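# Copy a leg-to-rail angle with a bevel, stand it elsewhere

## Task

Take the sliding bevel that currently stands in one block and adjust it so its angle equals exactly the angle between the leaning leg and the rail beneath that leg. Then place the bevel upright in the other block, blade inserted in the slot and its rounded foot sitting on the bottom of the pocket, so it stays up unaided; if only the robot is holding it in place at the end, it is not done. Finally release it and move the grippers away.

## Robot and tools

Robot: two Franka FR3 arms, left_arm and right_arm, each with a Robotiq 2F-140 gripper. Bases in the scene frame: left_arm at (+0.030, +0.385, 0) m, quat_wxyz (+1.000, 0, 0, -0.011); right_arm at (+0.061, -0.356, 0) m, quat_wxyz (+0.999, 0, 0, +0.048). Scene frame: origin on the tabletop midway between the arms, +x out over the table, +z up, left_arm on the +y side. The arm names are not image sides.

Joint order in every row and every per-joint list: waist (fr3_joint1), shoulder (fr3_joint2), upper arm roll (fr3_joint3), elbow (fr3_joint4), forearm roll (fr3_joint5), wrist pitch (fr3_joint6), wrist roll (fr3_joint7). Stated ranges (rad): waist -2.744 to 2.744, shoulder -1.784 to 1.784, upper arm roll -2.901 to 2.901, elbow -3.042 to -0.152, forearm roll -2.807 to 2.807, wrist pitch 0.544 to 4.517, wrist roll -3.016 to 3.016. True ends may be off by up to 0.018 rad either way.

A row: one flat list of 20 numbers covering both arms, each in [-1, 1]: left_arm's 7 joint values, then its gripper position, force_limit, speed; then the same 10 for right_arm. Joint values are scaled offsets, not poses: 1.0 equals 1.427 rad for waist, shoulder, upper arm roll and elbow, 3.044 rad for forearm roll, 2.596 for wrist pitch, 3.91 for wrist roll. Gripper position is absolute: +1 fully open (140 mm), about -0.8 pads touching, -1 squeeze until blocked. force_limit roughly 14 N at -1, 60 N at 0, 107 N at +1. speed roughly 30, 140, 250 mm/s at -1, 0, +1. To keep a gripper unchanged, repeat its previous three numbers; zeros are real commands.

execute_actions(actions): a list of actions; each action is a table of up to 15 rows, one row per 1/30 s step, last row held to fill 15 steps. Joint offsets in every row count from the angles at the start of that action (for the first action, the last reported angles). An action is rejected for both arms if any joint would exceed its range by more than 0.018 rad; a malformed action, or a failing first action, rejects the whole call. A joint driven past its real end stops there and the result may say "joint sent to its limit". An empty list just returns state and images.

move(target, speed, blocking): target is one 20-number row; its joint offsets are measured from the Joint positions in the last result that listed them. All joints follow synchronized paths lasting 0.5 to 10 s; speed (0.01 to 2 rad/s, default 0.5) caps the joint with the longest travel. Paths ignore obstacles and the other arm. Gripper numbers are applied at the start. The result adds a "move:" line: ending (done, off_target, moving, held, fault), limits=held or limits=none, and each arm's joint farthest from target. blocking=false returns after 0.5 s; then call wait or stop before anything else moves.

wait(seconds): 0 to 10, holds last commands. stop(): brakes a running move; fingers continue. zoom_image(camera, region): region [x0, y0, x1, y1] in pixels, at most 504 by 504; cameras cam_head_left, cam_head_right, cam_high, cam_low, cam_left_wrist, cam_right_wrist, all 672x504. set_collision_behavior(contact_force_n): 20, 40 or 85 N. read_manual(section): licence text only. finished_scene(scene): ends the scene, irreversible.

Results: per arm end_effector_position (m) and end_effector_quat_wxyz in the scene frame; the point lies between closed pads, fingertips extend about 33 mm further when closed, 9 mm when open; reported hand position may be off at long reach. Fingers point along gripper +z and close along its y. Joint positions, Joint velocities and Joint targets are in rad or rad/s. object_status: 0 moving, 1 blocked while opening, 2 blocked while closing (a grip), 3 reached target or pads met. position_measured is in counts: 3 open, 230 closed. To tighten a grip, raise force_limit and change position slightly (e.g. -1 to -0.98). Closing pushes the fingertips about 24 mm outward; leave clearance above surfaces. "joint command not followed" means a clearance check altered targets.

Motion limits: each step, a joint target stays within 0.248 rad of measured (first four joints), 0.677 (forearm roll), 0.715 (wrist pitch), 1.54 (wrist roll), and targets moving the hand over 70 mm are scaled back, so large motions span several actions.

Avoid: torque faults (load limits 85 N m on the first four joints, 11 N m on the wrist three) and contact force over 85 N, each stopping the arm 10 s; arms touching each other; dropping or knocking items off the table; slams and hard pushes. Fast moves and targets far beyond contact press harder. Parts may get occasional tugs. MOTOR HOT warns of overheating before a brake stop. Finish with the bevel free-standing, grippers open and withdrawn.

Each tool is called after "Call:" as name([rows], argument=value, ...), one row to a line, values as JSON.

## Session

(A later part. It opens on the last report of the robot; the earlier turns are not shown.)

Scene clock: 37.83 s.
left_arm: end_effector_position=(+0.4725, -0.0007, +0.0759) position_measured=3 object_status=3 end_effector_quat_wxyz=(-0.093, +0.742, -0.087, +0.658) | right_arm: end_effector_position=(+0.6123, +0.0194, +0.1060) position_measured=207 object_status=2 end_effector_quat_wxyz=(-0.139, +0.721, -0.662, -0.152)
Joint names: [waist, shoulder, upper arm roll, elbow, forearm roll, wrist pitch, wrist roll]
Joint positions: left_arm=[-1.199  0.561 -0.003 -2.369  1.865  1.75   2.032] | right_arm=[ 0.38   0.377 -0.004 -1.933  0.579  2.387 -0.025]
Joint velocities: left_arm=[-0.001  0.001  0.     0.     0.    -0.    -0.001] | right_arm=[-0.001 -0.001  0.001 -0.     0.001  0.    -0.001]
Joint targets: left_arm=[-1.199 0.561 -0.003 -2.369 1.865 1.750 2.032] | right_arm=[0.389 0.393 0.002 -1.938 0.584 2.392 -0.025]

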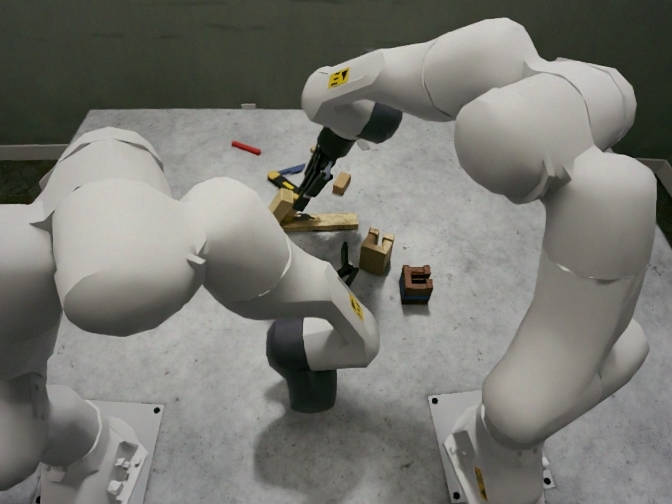

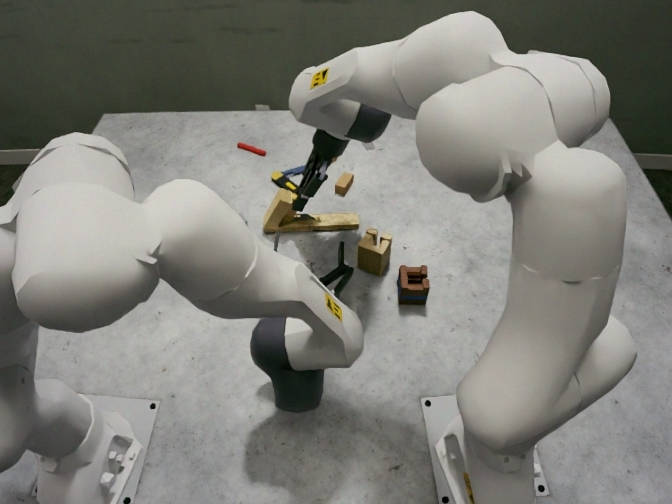

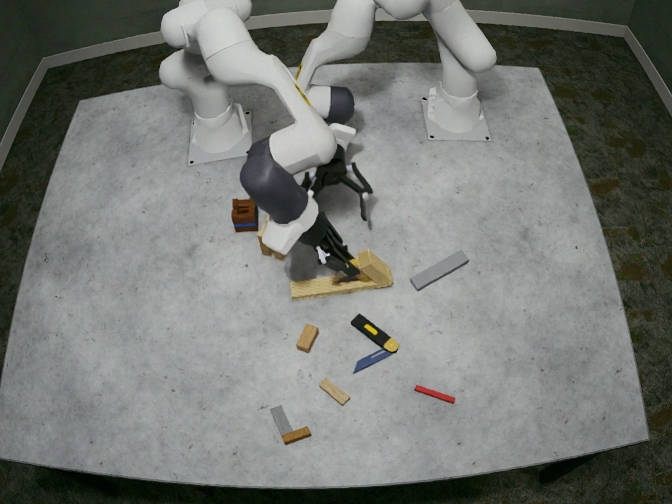

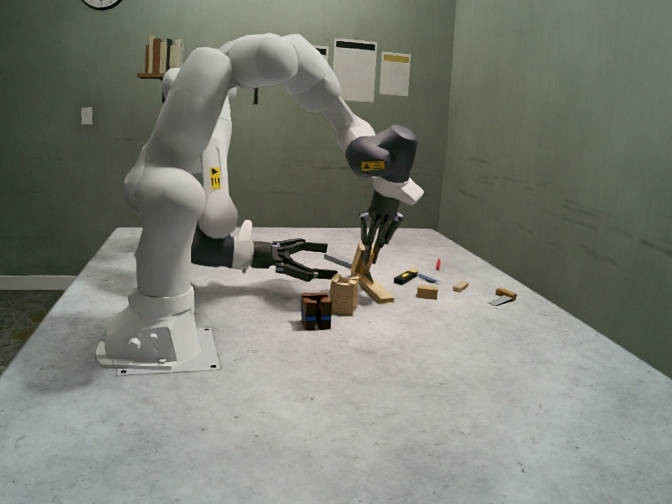

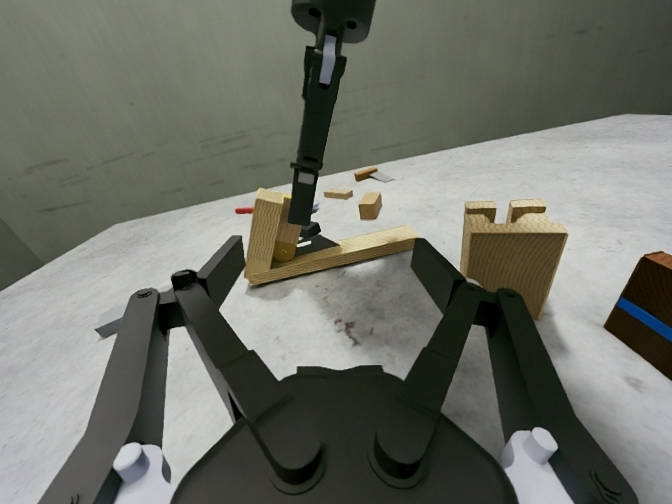

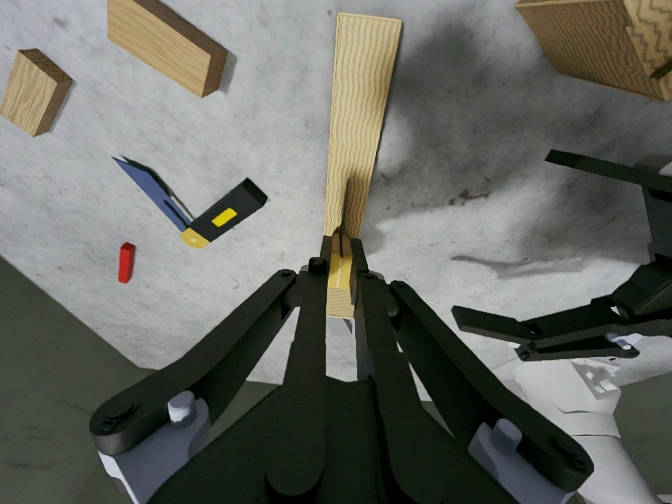

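Call:
move(target=[0.1287,0.0259,0.002,0.0671,0.0614,0.0395,-0.056,-0.85,0,1,0.006,0.008,0.004,-0.002,0.0015,0.002,0,-1,0,-0.5], speed=0.2)

Call:
zoom_image(camera="cam_left_wrist", region=[200, 150, 400, 320])

Scene clock: 40.87 s.
left_arm: end_effector_position=(+0.5495, -0.0035, +0.0683) position_measured=233 object_status=3 end_effector_quat_wxyz=(-0.004, +0.758, -0.002, +0.653) | right_arm: end_effector_position=(+0.6125, +0.0195, +0.1060) position_measured=207 object_status=2 end_effector_quat_wxyz=(-0.139, +0.721, -0.662, -0.152)
Joint names: [waist, shoulder, upper arm roll, elbow, forearm roll, wrist pitch, wrist roll]
Joint positions: left_arm=[-1.017  0.597  0.    -2.275  2.049  1.85   1.821] | right_arm=[ 0.38   0.378 -0.004 -1.933  0.579  2.387 -0.026]
Joint velocities: left_arm=[-0.     0.     0.001  0.001  0.    -0.    -0.007] | right_arm=[-0.     0.    -0.001  0.    -0.     0.     0.001]
Joint targets: left_arm=[-1.015 0.598 -0.000 -2.274 2.052 1.853 1.813] | right_arm=[0.389 0.389 0.002 -1.936 0.583 2.392 -0.025]
move: off_target (right_arm); limits=none; left_arm: farthest joint: the wrist roll, 0.008 radians from its target (0.219 radians at the start); right_arm: farthest joint: the shoulder, 0.011 radians from its target (0.011 radians at the start)

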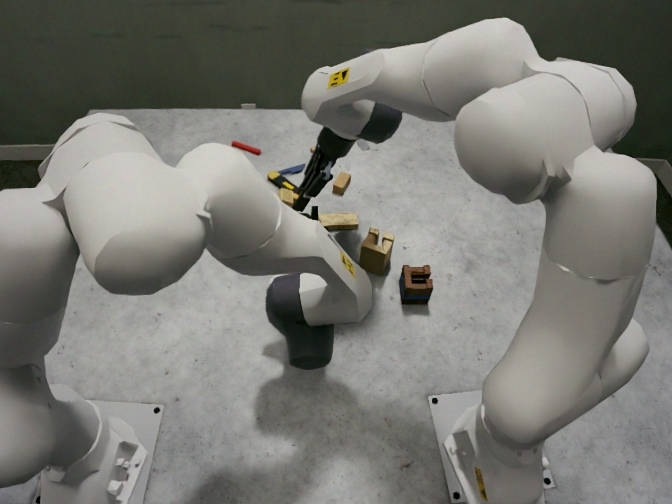

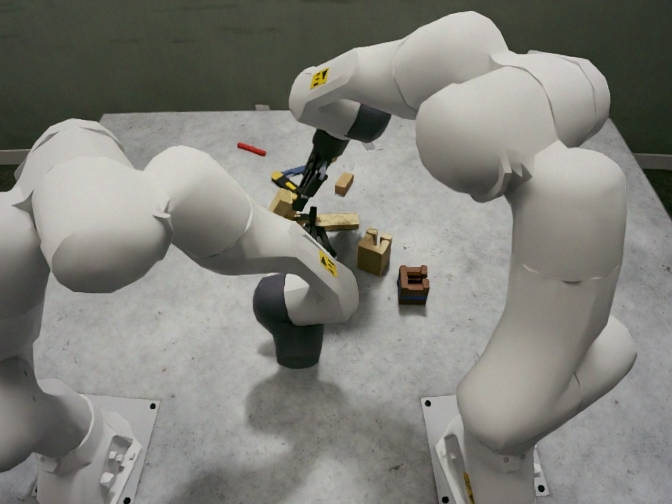

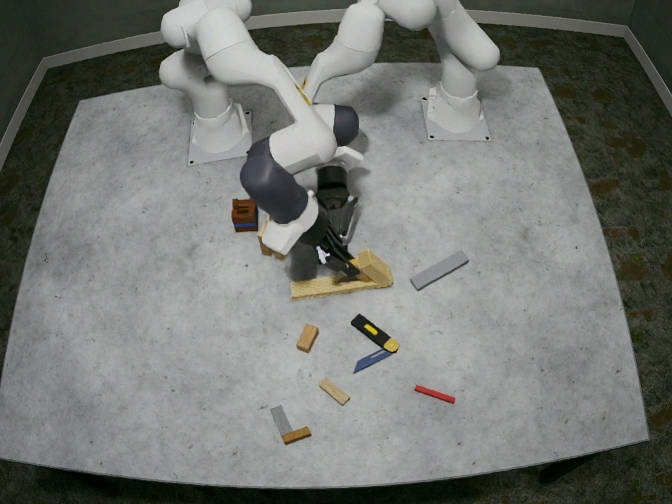

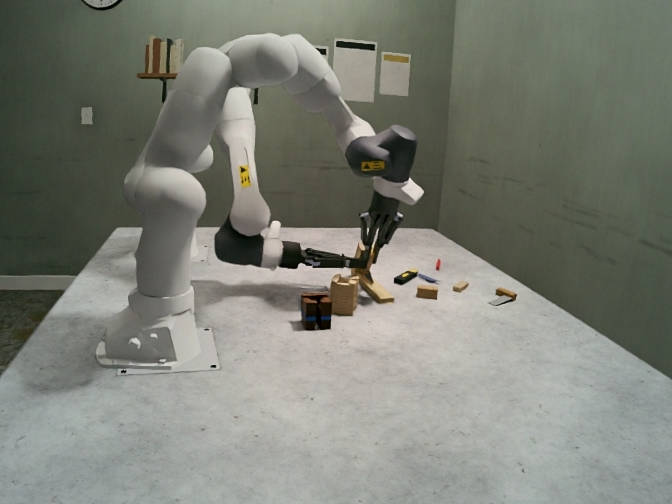

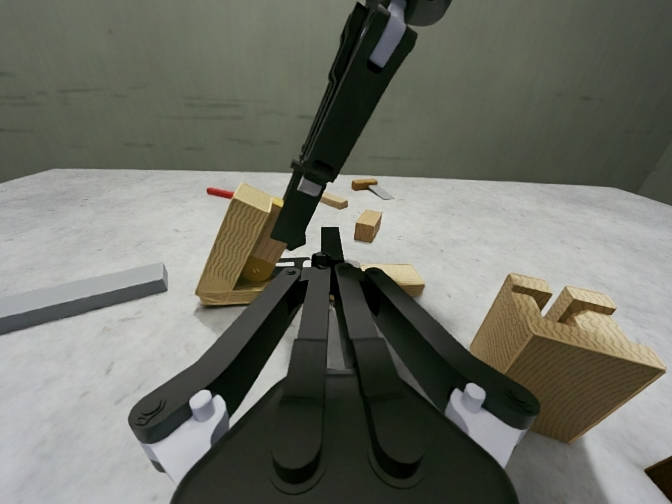

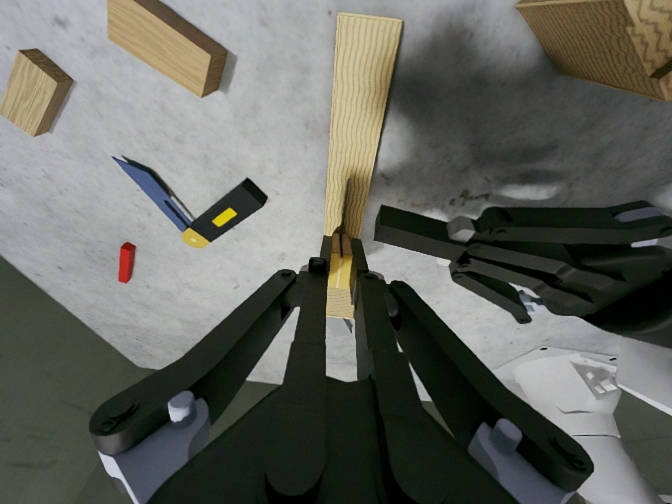

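Region (200, 150, 400, 320) of cam_left_wrist's 672x504 image, scaled by 2.520, with more detail than that image has; it fills the top 428 rows of this view, and the rest is white.

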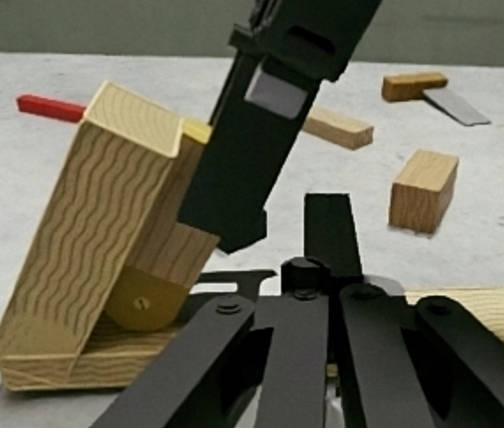

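Call:
move(target=[0.0634,0.0259,0,0.0463,0.0277,0.0147,0.001,-0.85,0,1,0.006,0.008,0.004,-0.002,0.0015,0.002,0,-1,0,-0.5], speed=0.1)

Call:
zoom_image(camera="cam_low", region=[330, 230, 410, 310])

Call:
zoom_image(camera="cam_high", region=[310, 230, 400, 310])

Scene clock: 42.80 s.
left_arm: end_effector_position=(+0.5916, +0.0022, +0.0653) position_measured=233 object_status=3 end_effector_quat_wxyz=(+0.001, +0.757, +0.004, +0.653) | right_arm: end_effector_position=(+0.6125, +0.0195, +0.1059) position_measured=207 object_status=2 end_effector_quat_wxyz=(-0.139, +0.721, -0.662, -0.152)
Joint names: [waist, shoulder, upper arm roll, elbow, forearm roll, wrist pitch, wrist roll]
Joint positions: left_arm=[-0.928  0.632 -0.    -2.211  2.129  1.885  1.819] | right_arm=[ 0.38   0.378 -0.004 -1.933  0.579  2.388 -0.026]
Joint velocities: left_arm=[ 0.002 -0.    -0.     0.     0.002  0.002 -0.   ] | right_arm=[ 0.001 -0.001  0.     0.001 -0.     0.    -0.   ]
Joint targets: left_arm=[-0.926 0.634 0.000 -2.209 2.133 1.888 1.825] | right_arm=[0.389 0.389 0.002 -1.936 0.583 2.393 -0.026]
move: off_target (right_arm); limits=none; left_arm: farthest joint: the wrist roll, 0.006 radians from its target (0.006 radians at the start); right_arm: farthest joint: the shoulder, 0.012 radians from its target (0.012 radians at the start)

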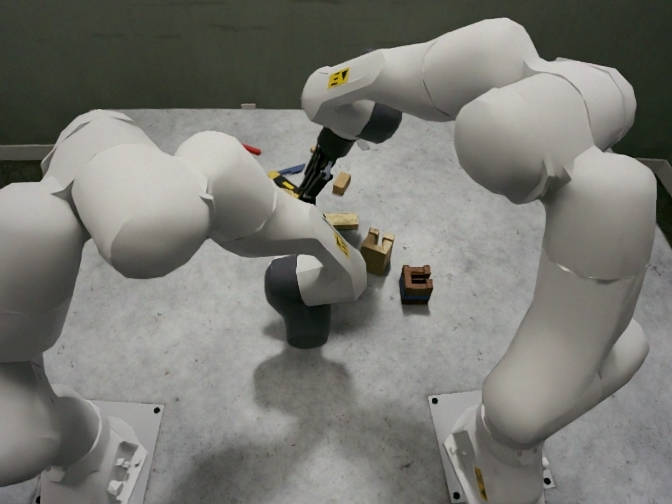

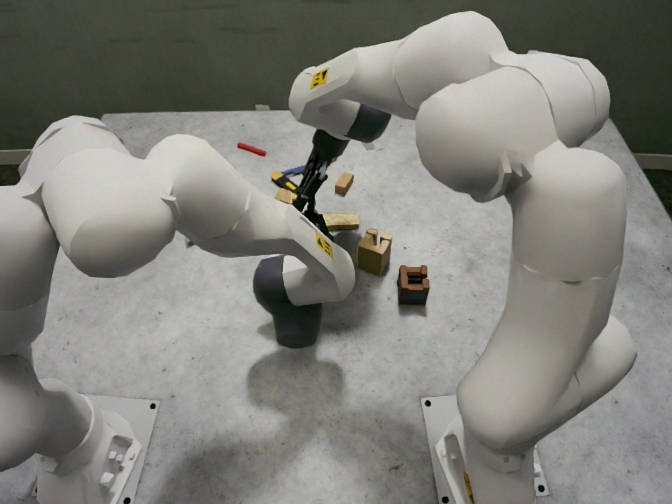

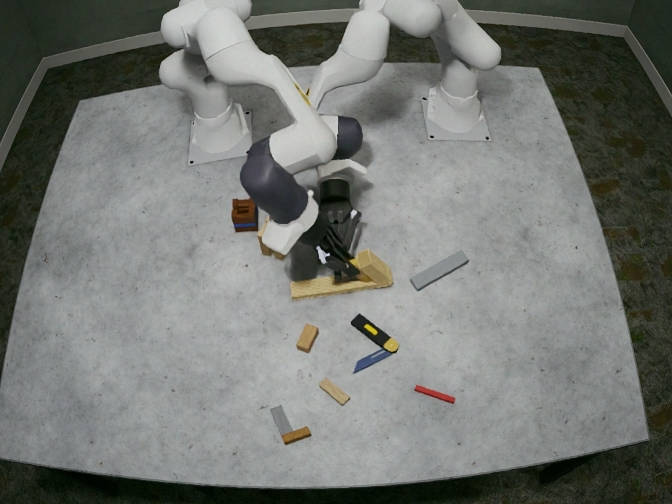

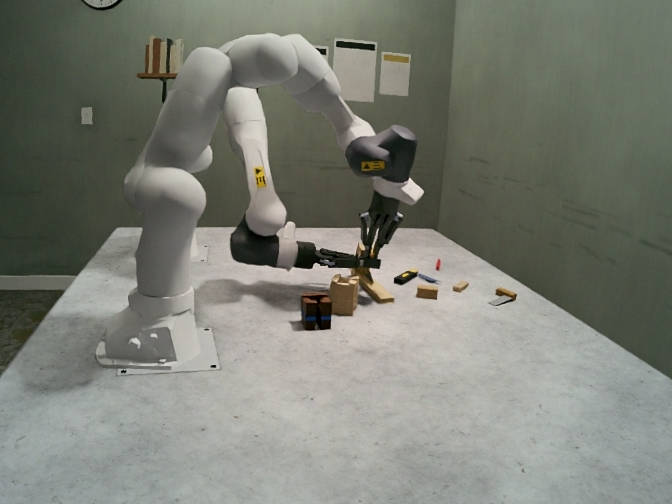

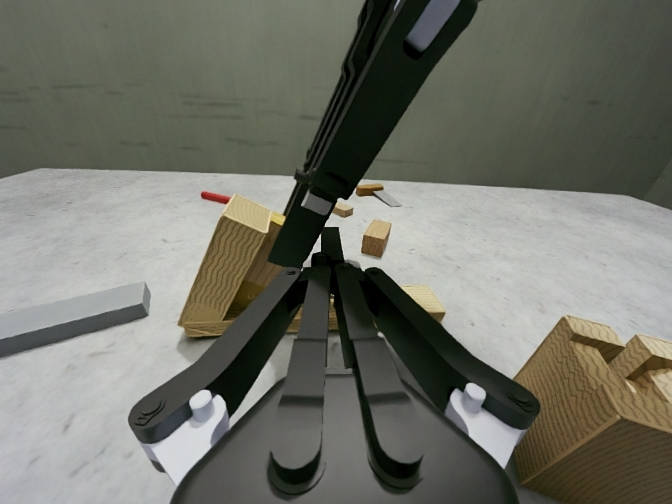

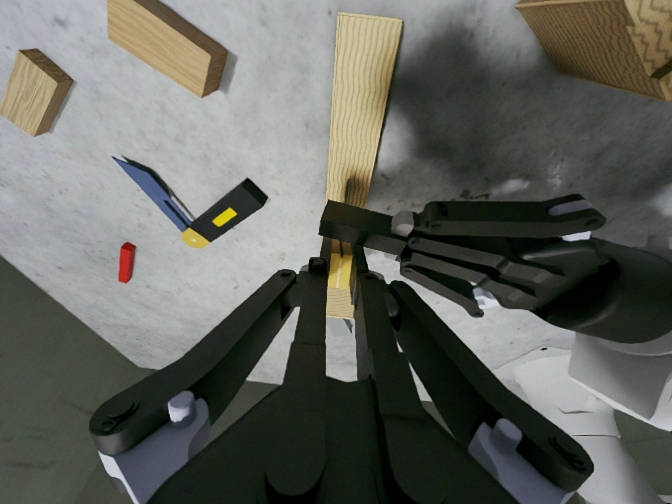

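Region (330, 230, 410, 310) of cam_low's 672x504 image, scaled by 6.300, with more detail than that image has.

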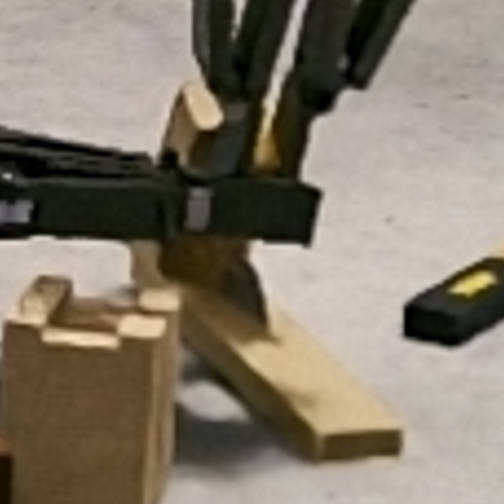

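Region (310, 230, 400, 310) of cam_high's 672x504 image, scaled by 5.600, with more detail than that image has.

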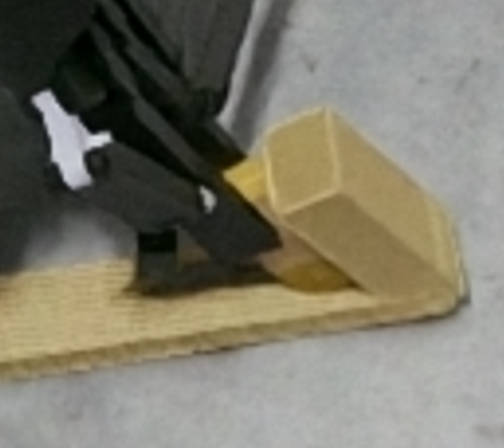

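Call:
move(target=[0,0.023,0,0,0,0,0,-0.85,0,1,0.006,0.008,0.004,-0.002,0.0015,0.002,0,-1,0,-0.5], speed=0.025)

Call:
zoom_image(camera="cam_low", region=[330, 230, 410, 310])

Scene clock: 46.13 s.
left_arm: end_effector_position=(+0.5865, +0.0089, +0.0456) position_measured=233 object_status=3 end_effector_quat_wxyz=(-0.008, +0.763, -0.005, +0.646) | right_arm: end_effector_position=(+0.6126, +0.0196, +0.1059) position_measured=207 object_status=2 end_effector_quat_wxyz=(-0.139, +0.721, -0.662, -0.151)
Joint names: [waist, shoulder, upper arm roll, elbow, forearm roll, wrist pitch, wrist roll]
Joint positions: left_arm=[-0.928  0.663 -0.    -2.21   2.129  1.885  1.819] | right_arm=[ 0.381  0.378 -0.004 -1.933  0.579  2.388 -0.026]
Joint velocities: left_arm=[-0.001 -0.    -0.001 -0.001  0.     0.001  0.   ] | right_arm=[ 0.     0.001  0.001  0.001  0.001  0.001 -0.001]
Joint targets: left_arm=[-0.928 0.665 -0.000 -2.211 2.129 1.885 1.819] | right_arm=[0.389 0.389 0.002 -1.936 0.583 2.393 -0.026]
move: off_target (right_arm); limits=none; left_arm: farthest joint: the shoulder, 0.001 radians from its target (0.032 radians at the start); right_arm: farthest joint: the shoulder, 0.012 radians from its target (0.012 radians at the start)

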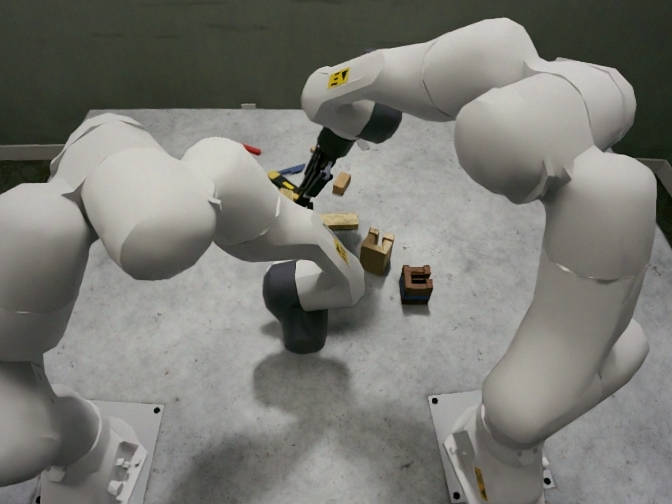

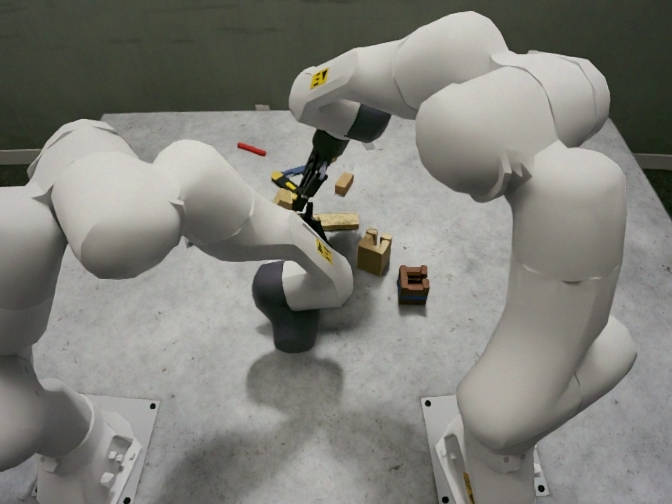

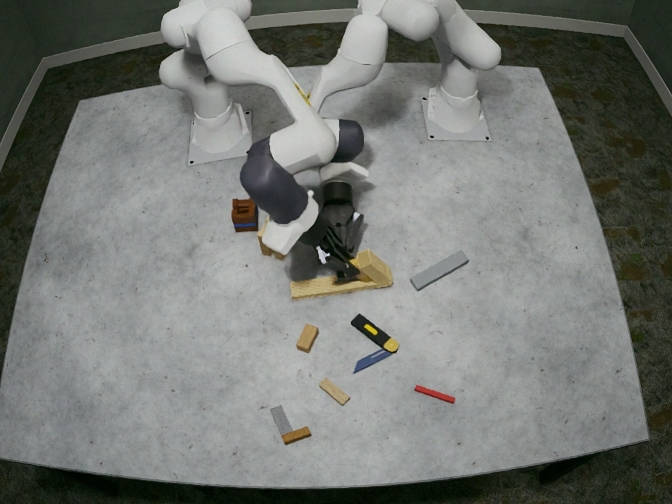

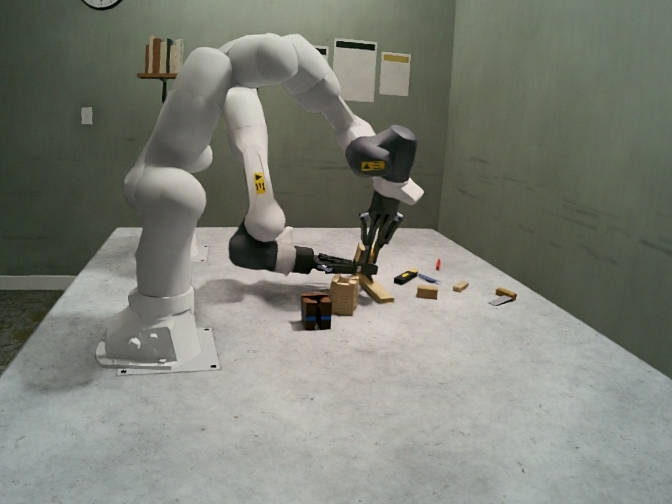

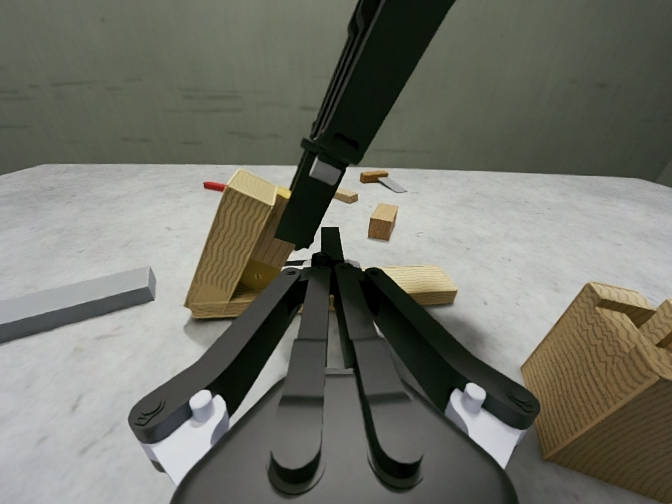

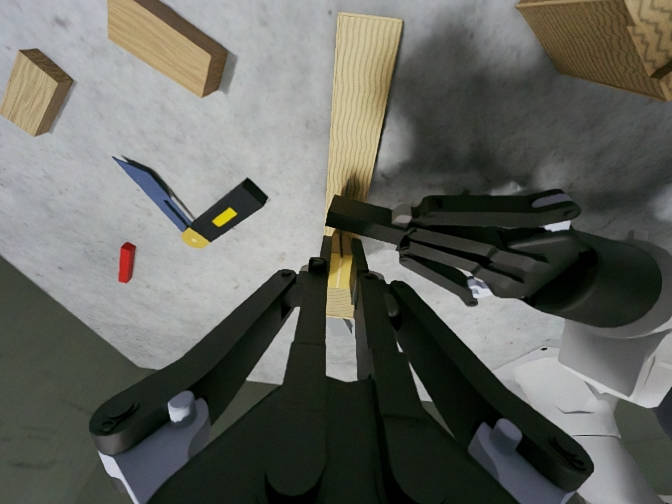

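Region (330, 230, 410, 310) of cam_low's 672x504 image, scaled by 6.300, with more detail than that image has.

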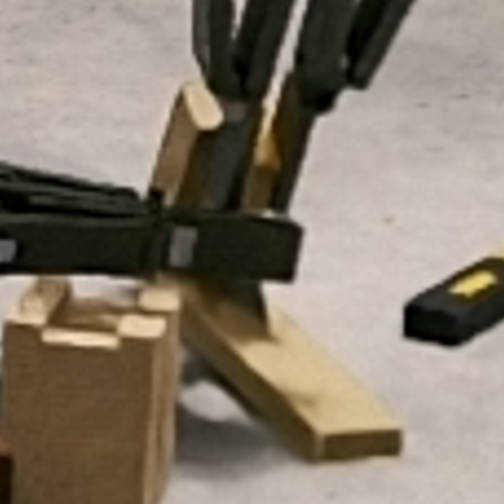

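Call:
move(target=[0,0.009,0,-0.002,0,0.005,0,-0.85,0,1,0.006,0.008,0.004,-0.002,0.0015,0.002,0,-1,0,-0.5], speed=0.015)

Scene clock: 47.53 s.
left_arm: end_effector_position=(+0.5863, +0.0085, +0.0443) position_measured=233 object_status=3 end_effector_quat_wxyz=(-0.008, +0.763, -0.006, +0.646) | right_arm: end_effector_position=(+0.6126, +0.0196, +0.1059) position_measured=207 object_status=2 end_effector_quat_wxyz=(-0.139, +0.721, -0.662, -0.151)
Joint names: [waist, shoulder, upper arm roll, elbow, forearm roll, wrist pitch, wrist roll]
Joint positions: left_arm=[-0.928  0.667 -0.    -2.209  2.131  1.885  1.819] | right_arm=[ 0.381  0.378 -0.004 -1.933  0.579  2.388 -0.026]
Joint velocities: left_arm=[ 0.    -0.001 -0.001 -0.     0.    -0.     0.001] | right_arm=[-0.001 -0.     0.    -0.    -0.001 -0.001  0.   ]
Joint targets: left_arm=[-0.928 0.676 -0.000 -2.213 2.129 1.898 1.819] | right_arm=[0.389 0.389 0.001 -1.936 0.583 2.393 -0.026]
move: off_target (left_arm, right_arm); limits=none; left_arm: farthest joint: the wrist pitch, 0.013 radians from its target (0.013 radians at the start); right_arm: farthest joint: the shoulder, 0.012 radians from its target (0.012 radians at the start)

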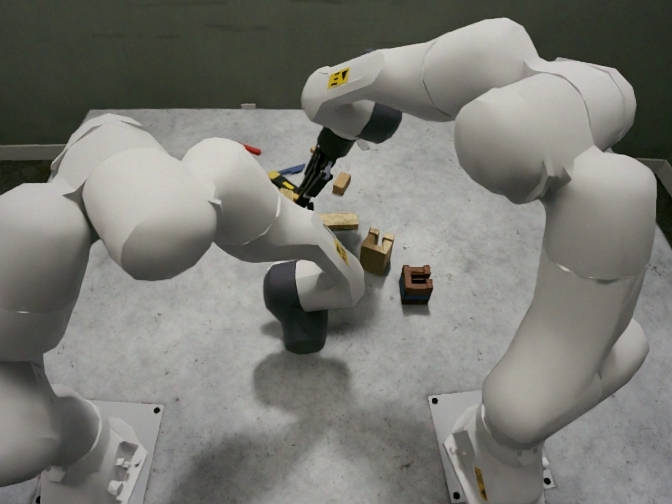

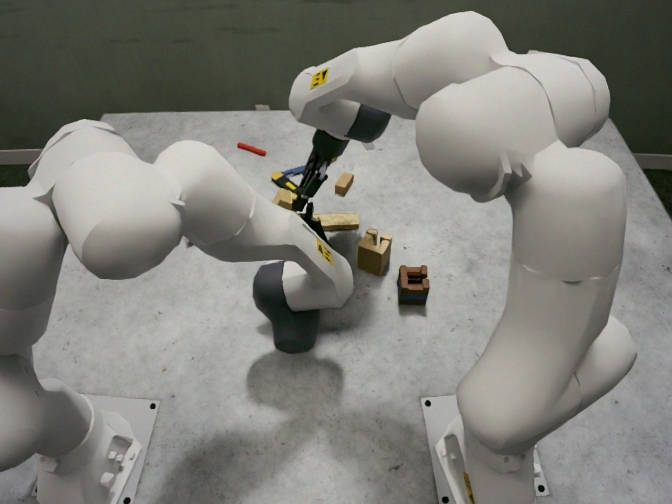

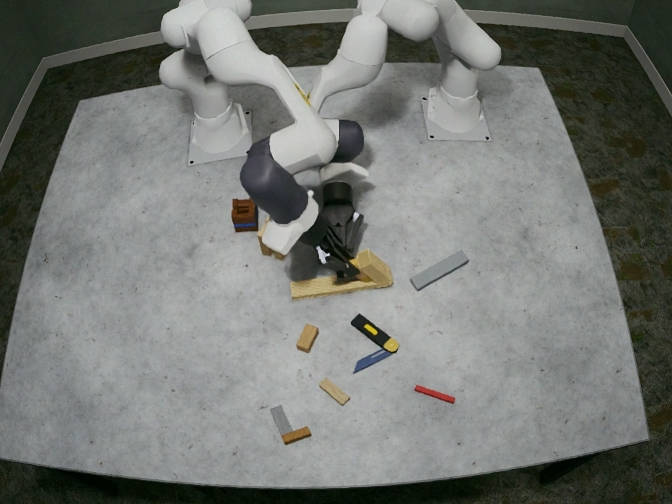

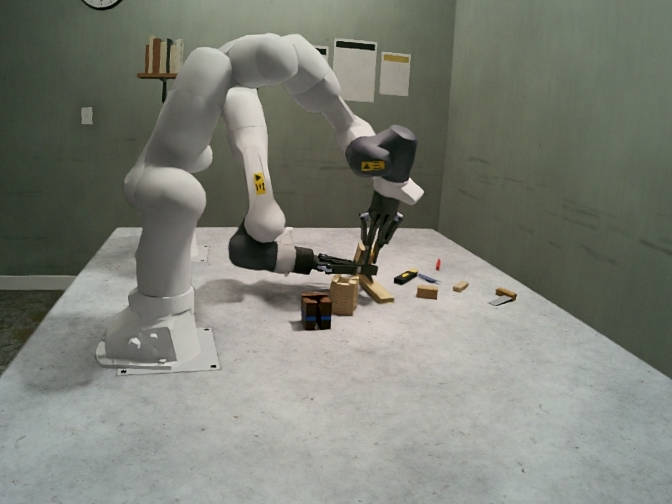

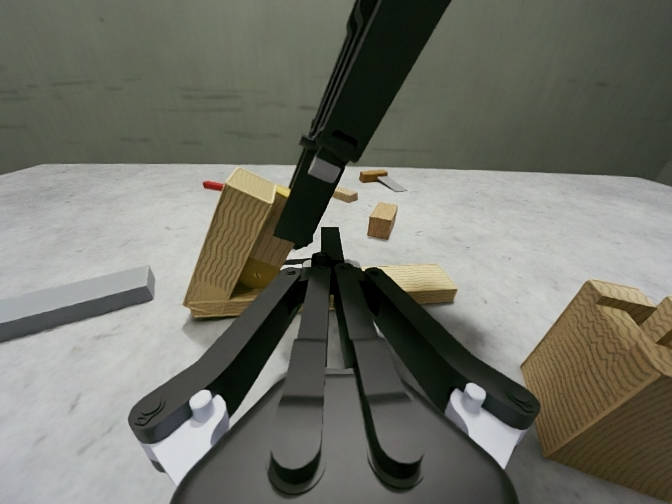

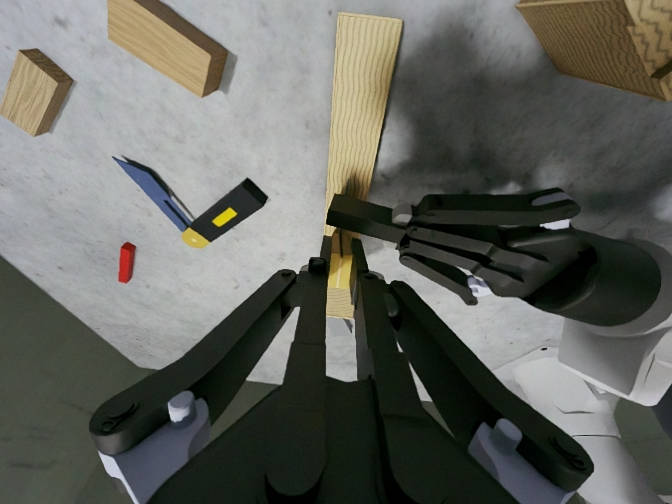

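Pressed down. Back off to the viewing pose and check.

Call:
move(target=[-0.19,-0.0743,0,-0.112,-0.0874,-0.052,0.0545,-0.85,0,1,0.003,0.003,0.002,0,0,0,0,-1,0,-0.5], speed=0.2)

Call:
move(target=[0,0,0,0,0,0,0,1,0,1,0,0,0,0,0,0,0,-1,0,-0.5])

Call:
zoom_image(camera="cam_left_wrist", region=[250, 180, 350, 280])

Scene clock: 50.23 s.
left_arm: end_effector_position=(+0.4740, -0.0012, +0.0758) position_measured=233 object_status=3 end_effector_quat_wxyz=(-0.090, +0.742, -0.085, +0.658) | right_arm: end_effector_position=(+0.6126, +0.0195, +0.1059) position_measured=207 object_status=2 end_effector_quat_wxyz=(-0.139, +0.721, -0.662, -0.151)
Joint names: [waist, shoulder, upper arm roll, elbow, forearm roll, wrist pitch, wrist roll]
Joint positions: left_arm=[-1.198  0.562 -0.001 -2.367  1.868  1.753  2.025] | right_arm=[ 0.381  0.378 -0.004 -1.933  0.579  2.388 -0.026]
Joint velocities: left_arm=[ 0.001 -0.     0.001 -0.001 -0.001  0.001  0.006] | right_arm=[ 0.     0.003 -0.     0.     0.     0.001  0.002]
Joint targets: left_arm=[-1.199 0.561 -0.000 -2.369 1.865 1.750 2.032] | right_arm=[0.385 0.382 -0.001 -1.933 0.579 2.388 -0.026]
move: done; limits=none; left_arm: farthest joint: the wrist roll, 0.007 radians from its target (0.213 radians at the start); right_arm: farthest joint: the waist, 0.005 radians from its target (0.004 radians at the start)

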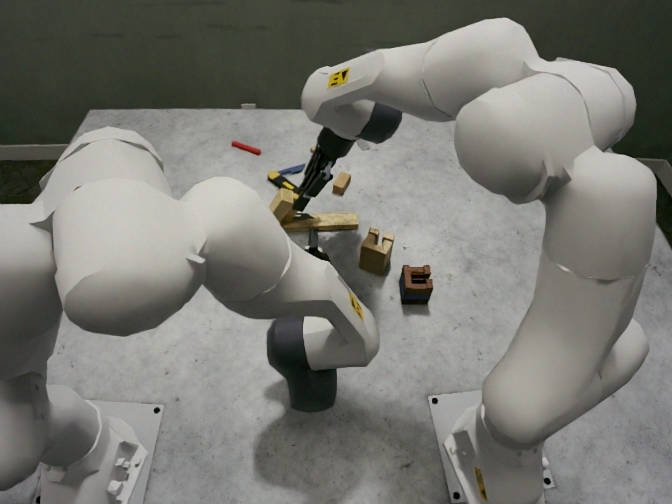

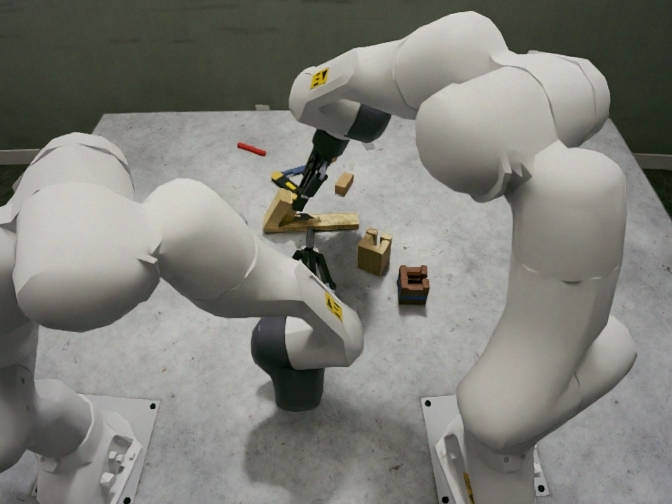

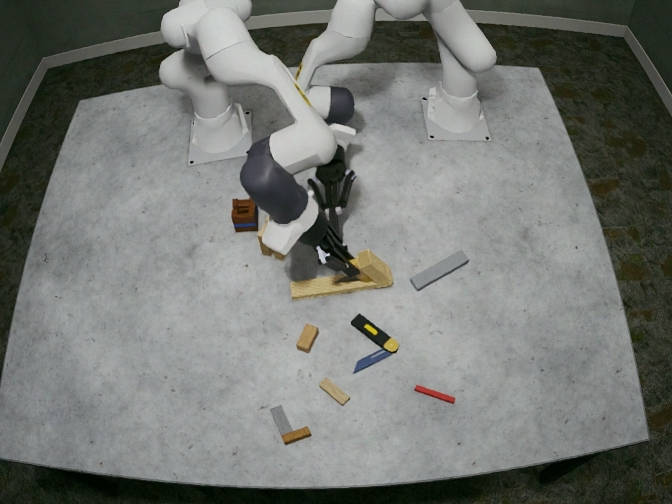

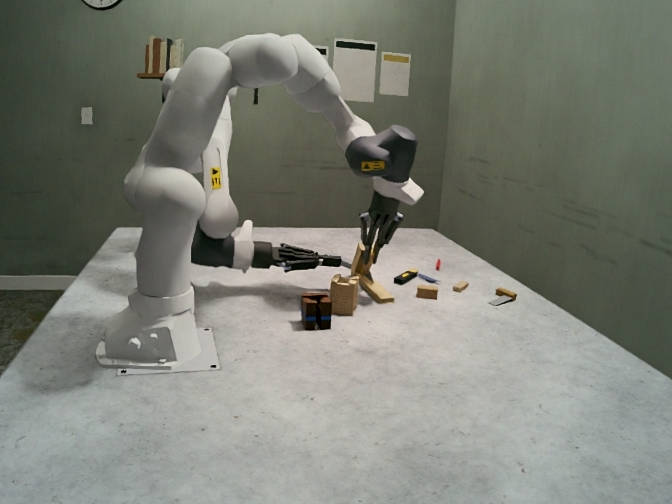

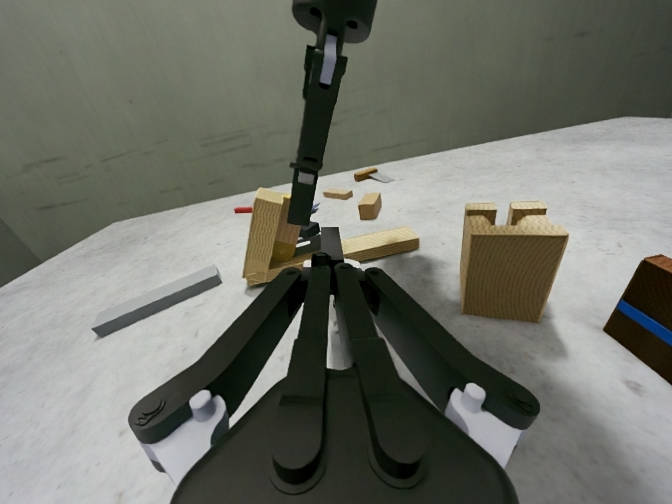

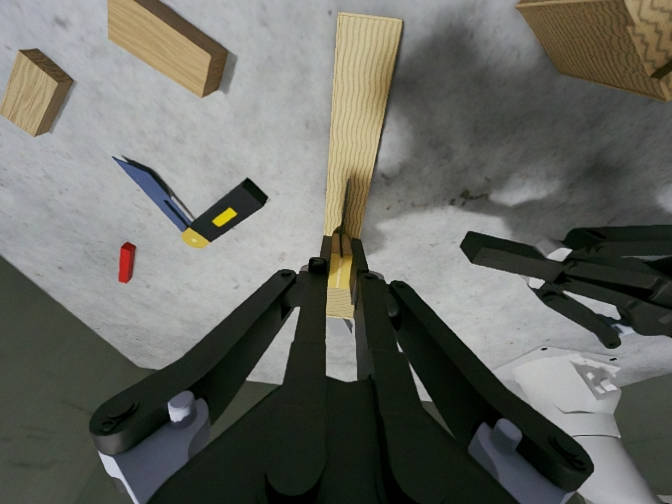

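Scene clock: 51.03 s.
left_arm: end_effector_position=(+0.4740, -0.0012, +0.0758) position_measured=3 object_status=3 end_effector_quat_wxyz=(-0.090, +0.742, -0.085, +0.658) | right_arm: end_effector_position=(+0.6126, +0.0195, +0.1059) position_measured=207 object_status=2 end_effector_quat_wxyz=(-0.139, +0.721, -0.662, -0.151)
Joint names: [waist, shoulder, upper arm roll, elbow, forearm roll, wrist pitch, wrist roll]
Joint positions: left_arm=[-1.198  0.562 -0.001 -2.367  1.868  1.753  2.025] | right_arm=[ 0.381  0.378 -0.004 -1.933  0.579  2.388 -0.026]
Joint velocities: left_arm=[-0.001 -0.     0.    -0.    -0.002 -0.001 -0.001] | right_arm=[-0.001 -0.     0.     0.001 -0.001 -0.001 -0.   ]
Joint targets: left_arm=[-1.198 0.562 -0.001 -2.367 1.868 1.753 2.025] | right_arm=[0.381 0.378 -0.004 -1.933 0.579 2.388 -0.026]
move: done; limits=none; left_arm: farthest joint: the waist, 0.000 radians from its target (0.000 radians at the start); right_arm: farthest joint: the waist, 0.000 radians from its target (0.000 radians at the start)

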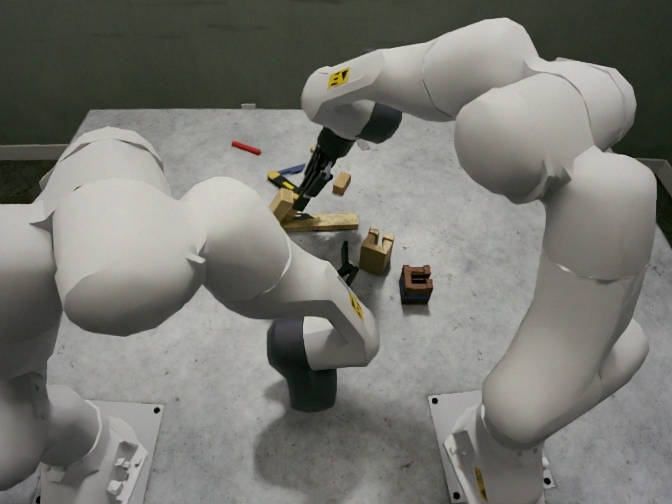

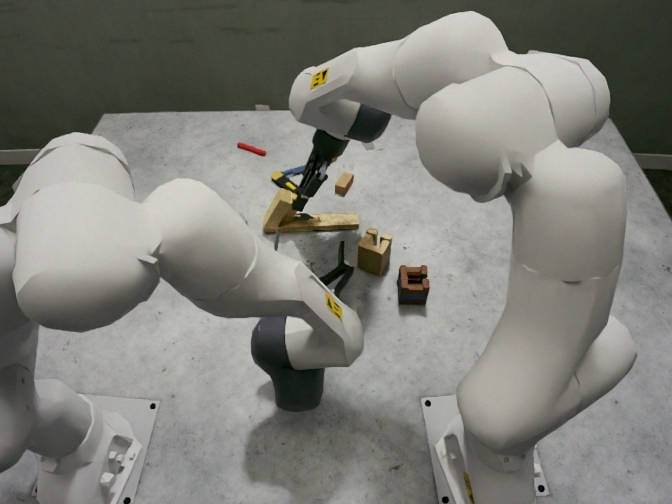

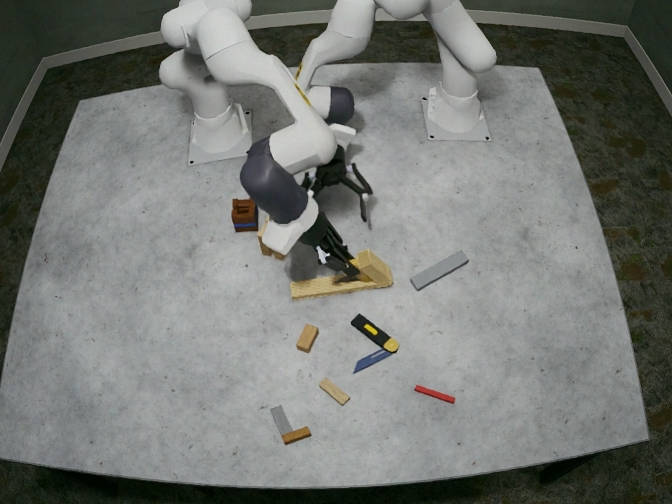

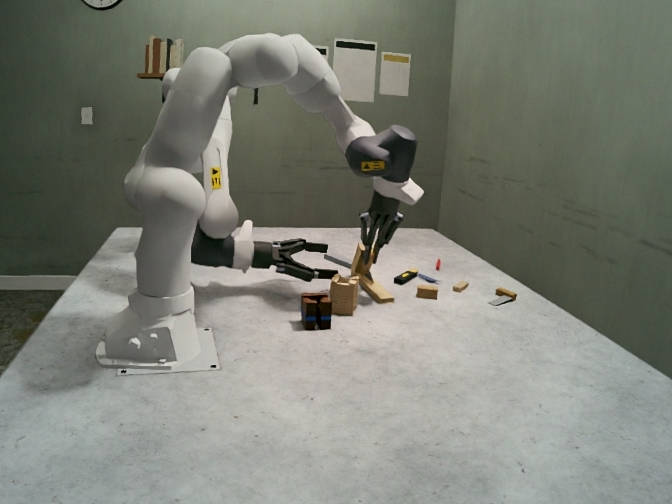

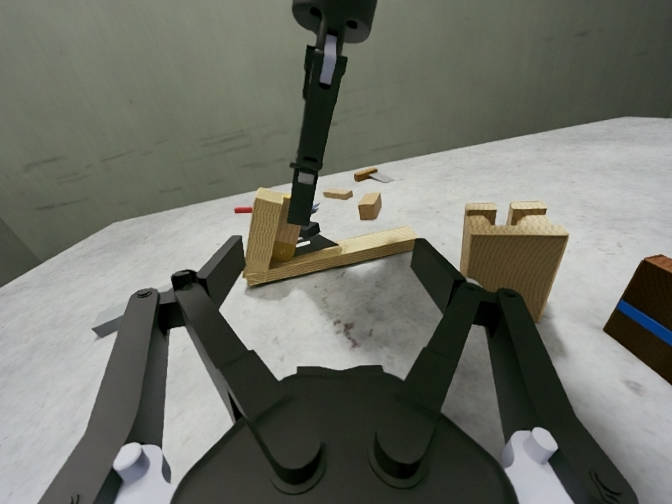

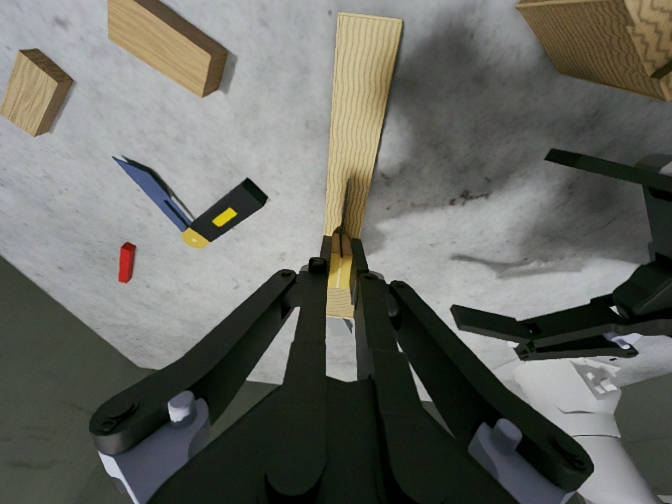

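Region (250, 180, 350, 280) of cam_left_wrist's 672x504 image, scaled by 5.040, with more detail than that image has.

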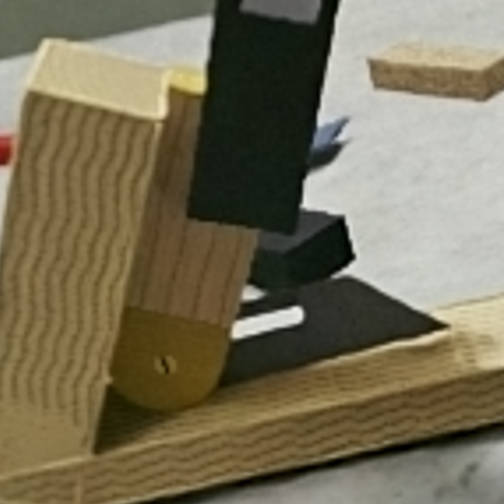

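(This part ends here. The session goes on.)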